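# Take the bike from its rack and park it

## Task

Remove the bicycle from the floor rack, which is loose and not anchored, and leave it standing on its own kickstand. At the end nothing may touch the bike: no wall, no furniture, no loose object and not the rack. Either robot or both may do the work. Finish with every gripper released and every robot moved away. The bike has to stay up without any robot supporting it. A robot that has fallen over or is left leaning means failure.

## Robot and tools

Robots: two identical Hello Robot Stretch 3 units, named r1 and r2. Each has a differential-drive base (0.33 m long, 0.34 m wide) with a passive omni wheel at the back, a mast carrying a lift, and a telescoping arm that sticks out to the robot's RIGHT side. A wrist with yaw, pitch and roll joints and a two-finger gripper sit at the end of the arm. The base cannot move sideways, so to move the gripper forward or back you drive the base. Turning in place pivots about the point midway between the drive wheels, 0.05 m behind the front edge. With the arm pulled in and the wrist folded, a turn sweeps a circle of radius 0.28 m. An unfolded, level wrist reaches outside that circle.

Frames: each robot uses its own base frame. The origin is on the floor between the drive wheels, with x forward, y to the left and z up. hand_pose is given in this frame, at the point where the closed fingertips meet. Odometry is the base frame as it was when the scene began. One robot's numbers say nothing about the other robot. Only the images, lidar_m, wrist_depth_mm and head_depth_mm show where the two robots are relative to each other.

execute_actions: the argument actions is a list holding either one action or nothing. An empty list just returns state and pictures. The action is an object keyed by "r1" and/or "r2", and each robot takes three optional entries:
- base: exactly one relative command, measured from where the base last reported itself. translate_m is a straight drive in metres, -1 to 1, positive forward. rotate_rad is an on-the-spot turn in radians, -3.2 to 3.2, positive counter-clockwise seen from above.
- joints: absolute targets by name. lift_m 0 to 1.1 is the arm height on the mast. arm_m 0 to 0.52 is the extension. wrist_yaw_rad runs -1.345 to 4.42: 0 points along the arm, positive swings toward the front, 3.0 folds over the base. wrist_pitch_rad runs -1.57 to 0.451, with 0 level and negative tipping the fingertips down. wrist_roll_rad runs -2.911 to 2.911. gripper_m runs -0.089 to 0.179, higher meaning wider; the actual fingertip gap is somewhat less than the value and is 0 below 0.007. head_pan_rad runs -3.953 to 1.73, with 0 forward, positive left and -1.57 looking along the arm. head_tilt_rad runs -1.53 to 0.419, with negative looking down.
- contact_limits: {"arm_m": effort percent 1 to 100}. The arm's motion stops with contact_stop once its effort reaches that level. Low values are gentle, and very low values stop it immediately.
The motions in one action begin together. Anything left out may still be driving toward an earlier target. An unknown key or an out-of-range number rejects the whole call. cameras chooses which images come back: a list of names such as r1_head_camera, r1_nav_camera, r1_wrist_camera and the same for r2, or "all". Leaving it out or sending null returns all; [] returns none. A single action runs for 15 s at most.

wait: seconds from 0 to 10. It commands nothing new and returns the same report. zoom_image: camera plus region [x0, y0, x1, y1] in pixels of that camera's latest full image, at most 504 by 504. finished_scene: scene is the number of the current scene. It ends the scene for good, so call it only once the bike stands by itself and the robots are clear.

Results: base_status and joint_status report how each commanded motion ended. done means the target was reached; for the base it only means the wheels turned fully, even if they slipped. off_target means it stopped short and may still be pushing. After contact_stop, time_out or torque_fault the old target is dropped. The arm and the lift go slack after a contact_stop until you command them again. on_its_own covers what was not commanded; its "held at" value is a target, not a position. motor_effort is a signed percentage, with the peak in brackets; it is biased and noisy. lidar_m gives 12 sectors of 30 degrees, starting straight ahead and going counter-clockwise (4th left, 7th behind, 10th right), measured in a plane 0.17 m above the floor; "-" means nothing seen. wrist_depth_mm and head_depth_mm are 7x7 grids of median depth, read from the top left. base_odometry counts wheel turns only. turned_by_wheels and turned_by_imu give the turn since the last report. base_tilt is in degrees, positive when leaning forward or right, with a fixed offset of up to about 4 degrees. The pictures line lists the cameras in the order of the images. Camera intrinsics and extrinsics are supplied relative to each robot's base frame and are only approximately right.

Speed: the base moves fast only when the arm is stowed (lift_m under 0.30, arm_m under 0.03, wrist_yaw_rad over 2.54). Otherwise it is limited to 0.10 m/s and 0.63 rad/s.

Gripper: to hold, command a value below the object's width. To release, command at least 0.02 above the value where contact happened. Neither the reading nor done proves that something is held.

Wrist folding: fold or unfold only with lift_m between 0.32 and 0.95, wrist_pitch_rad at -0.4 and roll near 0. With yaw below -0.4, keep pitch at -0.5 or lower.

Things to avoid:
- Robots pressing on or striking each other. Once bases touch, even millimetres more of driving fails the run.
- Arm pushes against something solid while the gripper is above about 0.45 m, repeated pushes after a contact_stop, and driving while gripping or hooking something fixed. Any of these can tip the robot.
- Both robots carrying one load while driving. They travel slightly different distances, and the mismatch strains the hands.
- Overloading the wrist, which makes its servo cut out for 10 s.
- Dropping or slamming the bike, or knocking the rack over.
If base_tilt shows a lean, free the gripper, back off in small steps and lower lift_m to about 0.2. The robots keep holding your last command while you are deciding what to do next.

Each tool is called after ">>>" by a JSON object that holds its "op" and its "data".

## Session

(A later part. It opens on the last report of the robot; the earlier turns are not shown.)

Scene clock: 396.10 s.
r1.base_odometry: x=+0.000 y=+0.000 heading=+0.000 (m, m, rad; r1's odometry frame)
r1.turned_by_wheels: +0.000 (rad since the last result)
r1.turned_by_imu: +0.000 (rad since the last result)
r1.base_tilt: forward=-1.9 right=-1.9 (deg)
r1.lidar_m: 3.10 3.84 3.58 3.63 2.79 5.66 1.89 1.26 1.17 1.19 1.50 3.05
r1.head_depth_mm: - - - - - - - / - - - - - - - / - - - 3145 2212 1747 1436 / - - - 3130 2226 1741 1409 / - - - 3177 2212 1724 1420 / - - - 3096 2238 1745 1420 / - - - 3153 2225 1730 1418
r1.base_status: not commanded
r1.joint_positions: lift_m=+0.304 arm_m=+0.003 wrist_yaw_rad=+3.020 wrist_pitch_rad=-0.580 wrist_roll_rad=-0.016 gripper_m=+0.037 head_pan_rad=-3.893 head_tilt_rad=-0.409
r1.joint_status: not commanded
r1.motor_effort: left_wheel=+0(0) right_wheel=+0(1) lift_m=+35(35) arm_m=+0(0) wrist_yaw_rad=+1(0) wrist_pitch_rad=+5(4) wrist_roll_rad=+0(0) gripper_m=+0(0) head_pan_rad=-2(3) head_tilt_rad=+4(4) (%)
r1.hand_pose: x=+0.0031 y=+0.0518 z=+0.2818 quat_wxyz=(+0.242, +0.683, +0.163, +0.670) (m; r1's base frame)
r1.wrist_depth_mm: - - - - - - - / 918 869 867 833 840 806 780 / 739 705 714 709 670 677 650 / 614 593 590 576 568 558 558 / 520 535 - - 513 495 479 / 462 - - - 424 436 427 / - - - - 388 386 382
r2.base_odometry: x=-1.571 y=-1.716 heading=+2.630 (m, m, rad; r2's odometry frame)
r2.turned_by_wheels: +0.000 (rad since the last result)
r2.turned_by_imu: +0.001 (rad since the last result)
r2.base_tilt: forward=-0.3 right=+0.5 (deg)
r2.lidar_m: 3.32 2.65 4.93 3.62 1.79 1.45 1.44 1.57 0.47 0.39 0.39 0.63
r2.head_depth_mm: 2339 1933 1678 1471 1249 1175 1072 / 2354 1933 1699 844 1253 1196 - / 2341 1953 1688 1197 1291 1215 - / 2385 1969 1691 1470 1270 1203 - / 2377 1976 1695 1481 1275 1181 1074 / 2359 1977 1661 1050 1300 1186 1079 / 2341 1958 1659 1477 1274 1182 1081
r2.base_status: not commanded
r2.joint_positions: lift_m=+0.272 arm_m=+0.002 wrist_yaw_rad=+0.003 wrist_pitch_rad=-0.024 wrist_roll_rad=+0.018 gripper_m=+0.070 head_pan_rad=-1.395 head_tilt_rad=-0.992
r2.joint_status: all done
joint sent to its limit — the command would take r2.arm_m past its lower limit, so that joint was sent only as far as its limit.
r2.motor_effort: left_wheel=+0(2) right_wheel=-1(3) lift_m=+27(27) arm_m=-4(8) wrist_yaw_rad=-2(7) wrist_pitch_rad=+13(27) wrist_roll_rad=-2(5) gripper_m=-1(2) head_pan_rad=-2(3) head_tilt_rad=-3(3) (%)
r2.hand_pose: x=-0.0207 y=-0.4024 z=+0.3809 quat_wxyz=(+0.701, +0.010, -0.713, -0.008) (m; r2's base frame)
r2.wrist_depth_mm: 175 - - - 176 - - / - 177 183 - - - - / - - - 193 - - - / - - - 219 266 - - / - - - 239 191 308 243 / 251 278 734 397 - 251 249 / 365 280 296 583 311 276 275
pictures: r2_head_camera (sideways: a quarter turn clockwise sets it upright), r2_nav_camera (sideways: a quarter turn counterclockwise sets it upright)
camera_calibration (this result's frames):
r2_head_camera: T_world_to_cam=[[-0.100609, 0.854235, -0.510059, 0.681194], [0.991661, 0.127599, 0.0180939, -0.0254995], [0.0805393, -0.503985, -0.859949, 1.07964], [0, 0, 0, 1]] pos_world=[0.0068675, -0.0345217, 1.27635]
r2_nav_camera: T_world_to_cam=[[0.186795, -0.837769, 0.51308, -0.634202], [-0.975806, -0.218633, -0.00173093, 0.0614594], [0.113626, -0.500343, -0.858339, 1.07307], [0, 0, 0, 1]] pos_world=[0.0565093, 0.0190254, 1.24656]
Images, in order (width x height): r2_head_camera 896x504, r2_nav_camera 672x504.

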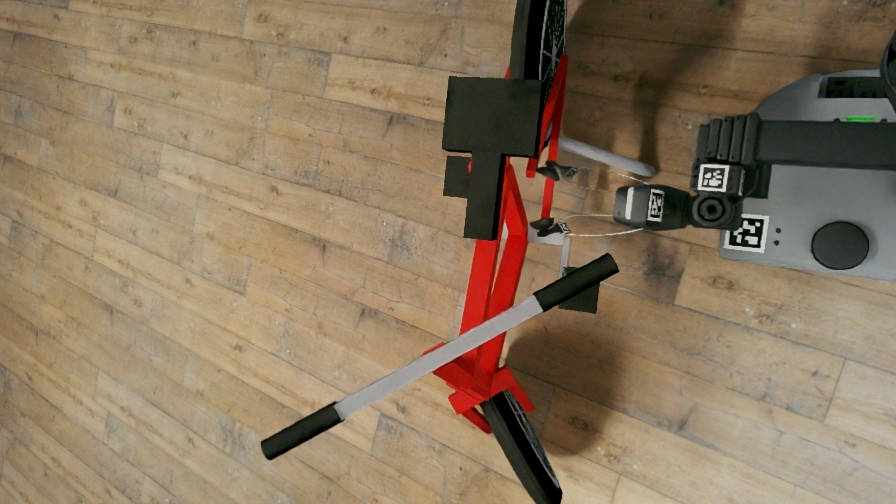

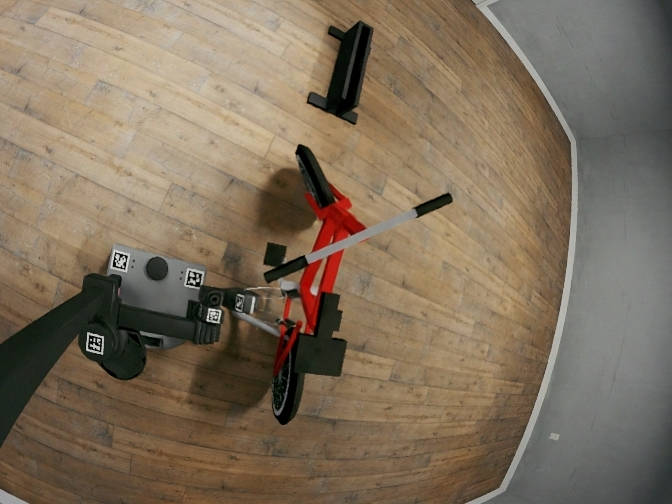

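>>> {"op": "execute_actions", "data": {"actions": [{"r2":{"joints":{"wrist_yaw_rad":0.6,"gripper_m":0.0}}}], "cameras": ["r2_head_camera"]}}

>>> {"op": "execute_actions", "data": {"actions": [{"r2":{"base":{"translate_m":-0.75}}}], "cameras": ["r2_nav_camera"]}}

>>> {"op": "finished_scene", "data": {"scene": 1}}

Scene clock: 414.43 s.
r1.base_odometry: x=+0.000 y=+0.000 heading=+0.000 (m, m, rad; r1's odometry frame)
r1.turned_by_wheels: +0.000 (rad since the last result)
r1.turned_by_imu: +0.001 (rad since the last result)
r1.base_tilt: forward=-1.9 right=-1.9 (deg)
r1.lidar_m: 3.10 3.87 3.58 3.63 2.78 5.66 1.89 1.26 1.17 1.18 1.50 3.05
r1.head_depth_mm: - - - - - - - / - - - - - - - / - - - 3127 2225 1750 1444 / - - - 3067 2246 1735 1423 / - - - 3148 2216 1739 1415 / - - - 3126 2213 1744 1424 / - - - 3106 2230 1726 1417
r1.base_status: not commanded
r1.joint_positions: lift_m=+0.304 arm_m=+0.003 wrist_yaw_rad=+3.020 wrist_pitch_rad=-0.580 wrist_roll_rad=-0.016 gripper_m=+0.037 head_pan_rad=-3.893 head_tilt_rad=-0.409
r1.joint_status: not commanded
r1.motor_effort: left_wheel=+1(0) right_wheel=+0(1) lift_m=+35(35) arm_m=+0(0) wrist_yaw_rad=+1(1) wrist_pitch_rad=+5(4) wrist_roll_rad=+1(0) gripper_m=+0(1) head_pan_rad=-2(3) head_tilt_rad=+4(4) (%)
r1.hand_pose: x=+0.0031 y=+0.0518 z=+0.2818 quat_wxyz=(+0.242, +0.683, +0.163, +0.670) (m; r1's base frame)
r1.wrist_depth_mm: - - - - - - - / 925 862 871 842 829 814 781 / 714 720 688 687 684 654 629 / 615 599 585 577 572 571 565 / 525 527 - - 509 491 483 / 464 - - - 427 434 425 / - - - - 391 386 381
r2.base_odometry: x=-1.571 y=-1.716 heading=+2.630 (m, m, rad; r2's odometry frame)
r2.turned_by_wheels: +0.000 (rad since the last result)
r2.turned_by_imu: +0.001 (rad since the last result)
r2.base_tilt: forward=-0.4 right=+0.5 (deg)
r2.lidar_m: 3.32 2.65 4.93 3.62 1.79 1.44 1.44 1.57 0.47 0.39 0.39 0.63
r2.head_depth_mm: 2334 1972 1682 1477 1261 1179 1075 / 2360 1963 1691 843 1260 1196 - / 2329 1935 1678 1203 1287 1214 - / 2371 1935 1689 1477 1268 1182 - / 2346 1955 1691 1473 1263 1185 1079 / 2377 1974 1666 1055 1285 1178 1076 / 2342 1968 1665 1474 1278 1178 1077
r2.base_status: not commanded
r2.joint_positions: lift_m=+0.272 arm_m=+0.002 wrist_yaw_rad=+0.597 wrist_pitch_rad=-0.024 wrist_roll_rad=+0.017 gripper_m=+0.000 head_pan_rad=-1.395 head_tilt_rad=-0.992
r2.joint_status: all done
r2.motor_effort: left_wheel=+0(0) right_wheel=+0(0) lift_m=+27(27) arm_m=-3(3) wrist_yaw_rad=+2(4) wrist_pitch_rad=+13(13) wrist_roll_rad=-3(2) gripper_m=-2(88) head_pan_rad=-3(2) head_tilt_rad=-4(3) (%)
r2.hand_pose: x=+0.1223 y=-0.3582 z=+0.3810 quat_wxyz=(+0.673, +0.218, -0.679, +0.198) (m; r2's base frame)
r2.wrist_depth_mm: - - 252 217 199 - - / - - 291 - 200 174 159 / - - 326 - - - 166 / - - 322 - - - - / 916 376 380 - - - 947 / 771 427 426 499 752 806 199 / 648 496 538 610 578 281 231
pictures: r2_head_camera (sideways: a quarter turn clockwise sets it upright)
camera_calibration (this result's frames):
r2_head_camera: T_world_to_cam=[[-0.10061, 0.854235, -0.510059, 0.681194], [0.991661, 0.127599, 0.0180939, -0.0254995], [0.0805395, -0.503985, -0.859949, 1.07964], [0, 0, 0, 1]] pos_world=[0.00686751, -0.0345217, 1.27635]
Images, in order (width x height): r2_head_camera 896x504.

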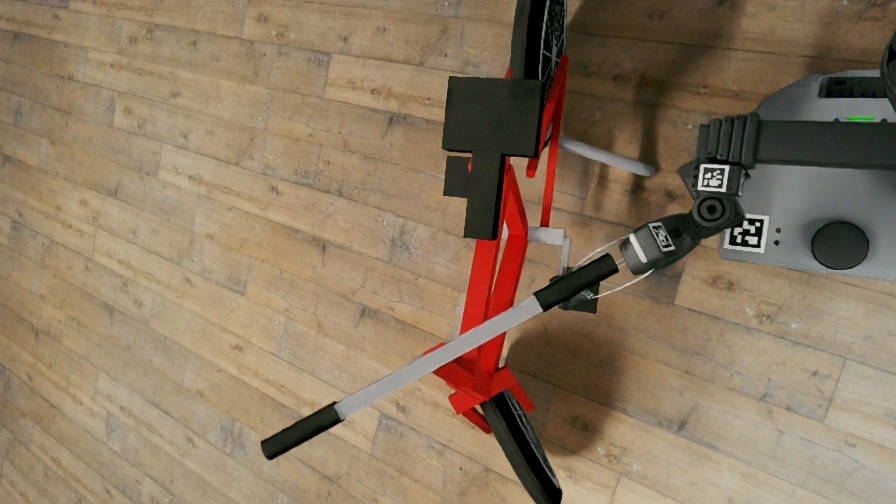

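Scene clock: 423.20 s.
r1.base_odometry: x=+0.000 y=+0.000 heading=+0.000 (m, m, rad; r1's odometry frame)
r1.turned_by_wheels: +0.000 (rad since the last result)
r1.turned_by_imu: +0.001 (rad since the last result)
r1.base_tilt: forward=-1.9 right=-1.8 (deg)
r1.lidar_m: 3.10 3.86 3.57 3.43 4.62 5.67 1.90 1.26 1.17 1.18 1.49 3.05
r1.head_depth_mm: - - - - - - - / - - - - - - - / - - - 3111 2253 1747 1461 / - - - 3142 2244 1738 1420 / - - - 3123 2272 1717 1436 / - - - 3126 2230 1726 1415 / - - - 3086 2214 1738 1408
r1.base_status: not commanded
r1.joint_positions: lift_m=+0.304 arm_m=+0.003 wrist_yaw_rad=+3.020 wrist_pitch_rad=-0.580 wrist_roll_rad=-0.016 gripper_m=+0.037 head_pan_rad=-3.893 head_tilt_rad=-0.409
r1.joint_status: not commanded
r1.motor_effort: left_wheel=+0(0) right_wheel=-1(1) lift_m=+35(35) arm_m=-1(0) wrist_yaw_rad=+1(0) wrist_pitch_rad=+4(5) wrist_roll_rad=+0(0) gripper_m=-1(1) head_pan_rad=-3(3) head_tilt_rad=+4(4) (%)
r1.hand_pose: x=+0.0031 y=+0.0518 z=+0.2818 quat_wxyz=(+0.242, +0.683, +0.163, +0.670) (m; r1's base frame)
r1.wrist_depth_mm: - - - - - - - / 909 862 849 850 820 817 789 / 736 717 701 686 673 652 667 / 615 605 590 585 569 570 554 / 522 527 - - 504 495 482 / 459 - - - 426 431 428 / - - - - 391 386 383
r2.base_odometry: x=-0.917 y=-2.083 heading=+2.630 (m, m, rad; r2's odometry frame)
r2.turned_by_wheels: +0.000 (rad since the last result)
r2.turned_by_imu: -0.002 (rad since the last result)
r2.base_tilt: forward=-0.4 right=+0.5 (deg)
r2.lidar_m: 4.05 3.32 5.03 1.77 0.87 0.70 0.70 0.76 1.17 3.75 0.58 0.67
r2.head_depth_mm: 2320 1957 1683 1470 1306 1178 1073 / 2347 1961 1674 1464 1323 1196 - / 2351 1976 1671 1467 1314 1214 - / 2321 1967 1678 1473 1319 1185 - / 2337 1947 1686 1464 1316 1183 1085 / 2359 1970 1683 1480 1313 1178 1085 / 2322 1957 1685 1480 1321 1182 1078
r2.base_status: done
r2.joint_positions: lift_m=+0.272 arm_m=+0.002 wrist_yaw_rad=+0.598 wrist_pitch_rad=-0.023 wrist_roll_rad=+0.017 gripper_m=+0.000 head_pan_rad=-1.395 head_tilt_rad=-0.992
r2.joint_status: not commanded
r2.motor_effort: left_wheel=+0(5) right_wheel=+0(5) lift_m=+27(27) arm_m=-3(4) wrist_yaw_rad=+2(2) wrist_pitch_rad=+12(13) wrist_roll_rad=-3(3) gripper_m=-2(3) head_pan_rad=-2(3) head_tilt_rad=-3(3) (%)
r2.hand_pose: x=+0.1224 y=-0.3581 z=+0.3811 quat_wxyz=(+0.673, +0.218, -0.679, +0.198) (m; r2's base frame)
r2.wrist_depth_mm: - - - - - - - / 510 - - - - - - / 561 - - - - - - / 708 481 - - - - - / 765 501 416 - - - - / 832 571 480 721 789 795 788 / 647 645 514 603 626 621 610
pictures: r2_nav_camera (sideways: a quarter turn counterclockwise sets it upright)
camera_calibration (this result's frames):
r2_nav_camera: T_world_to_cam=[[0.186795, -0.837769, 0.51308, -0.634202], [-0.975806, -0.218633, -0.00173092, 0.0614594], [0.113626, -0.500343, -0.858339, 1.07307], [0, 0, 0, 1]] pos_world=[0.0565093, 0.0190254, 1.24656]
Images, in order (width x height): r2_nav_camera 672x504.

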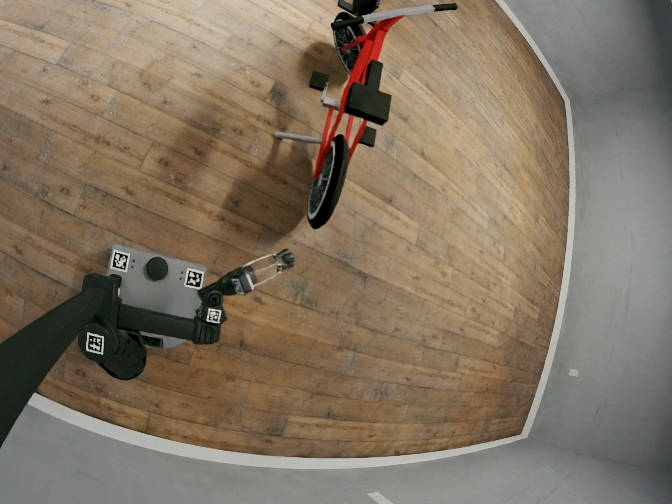

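The scene is finished: the task was done.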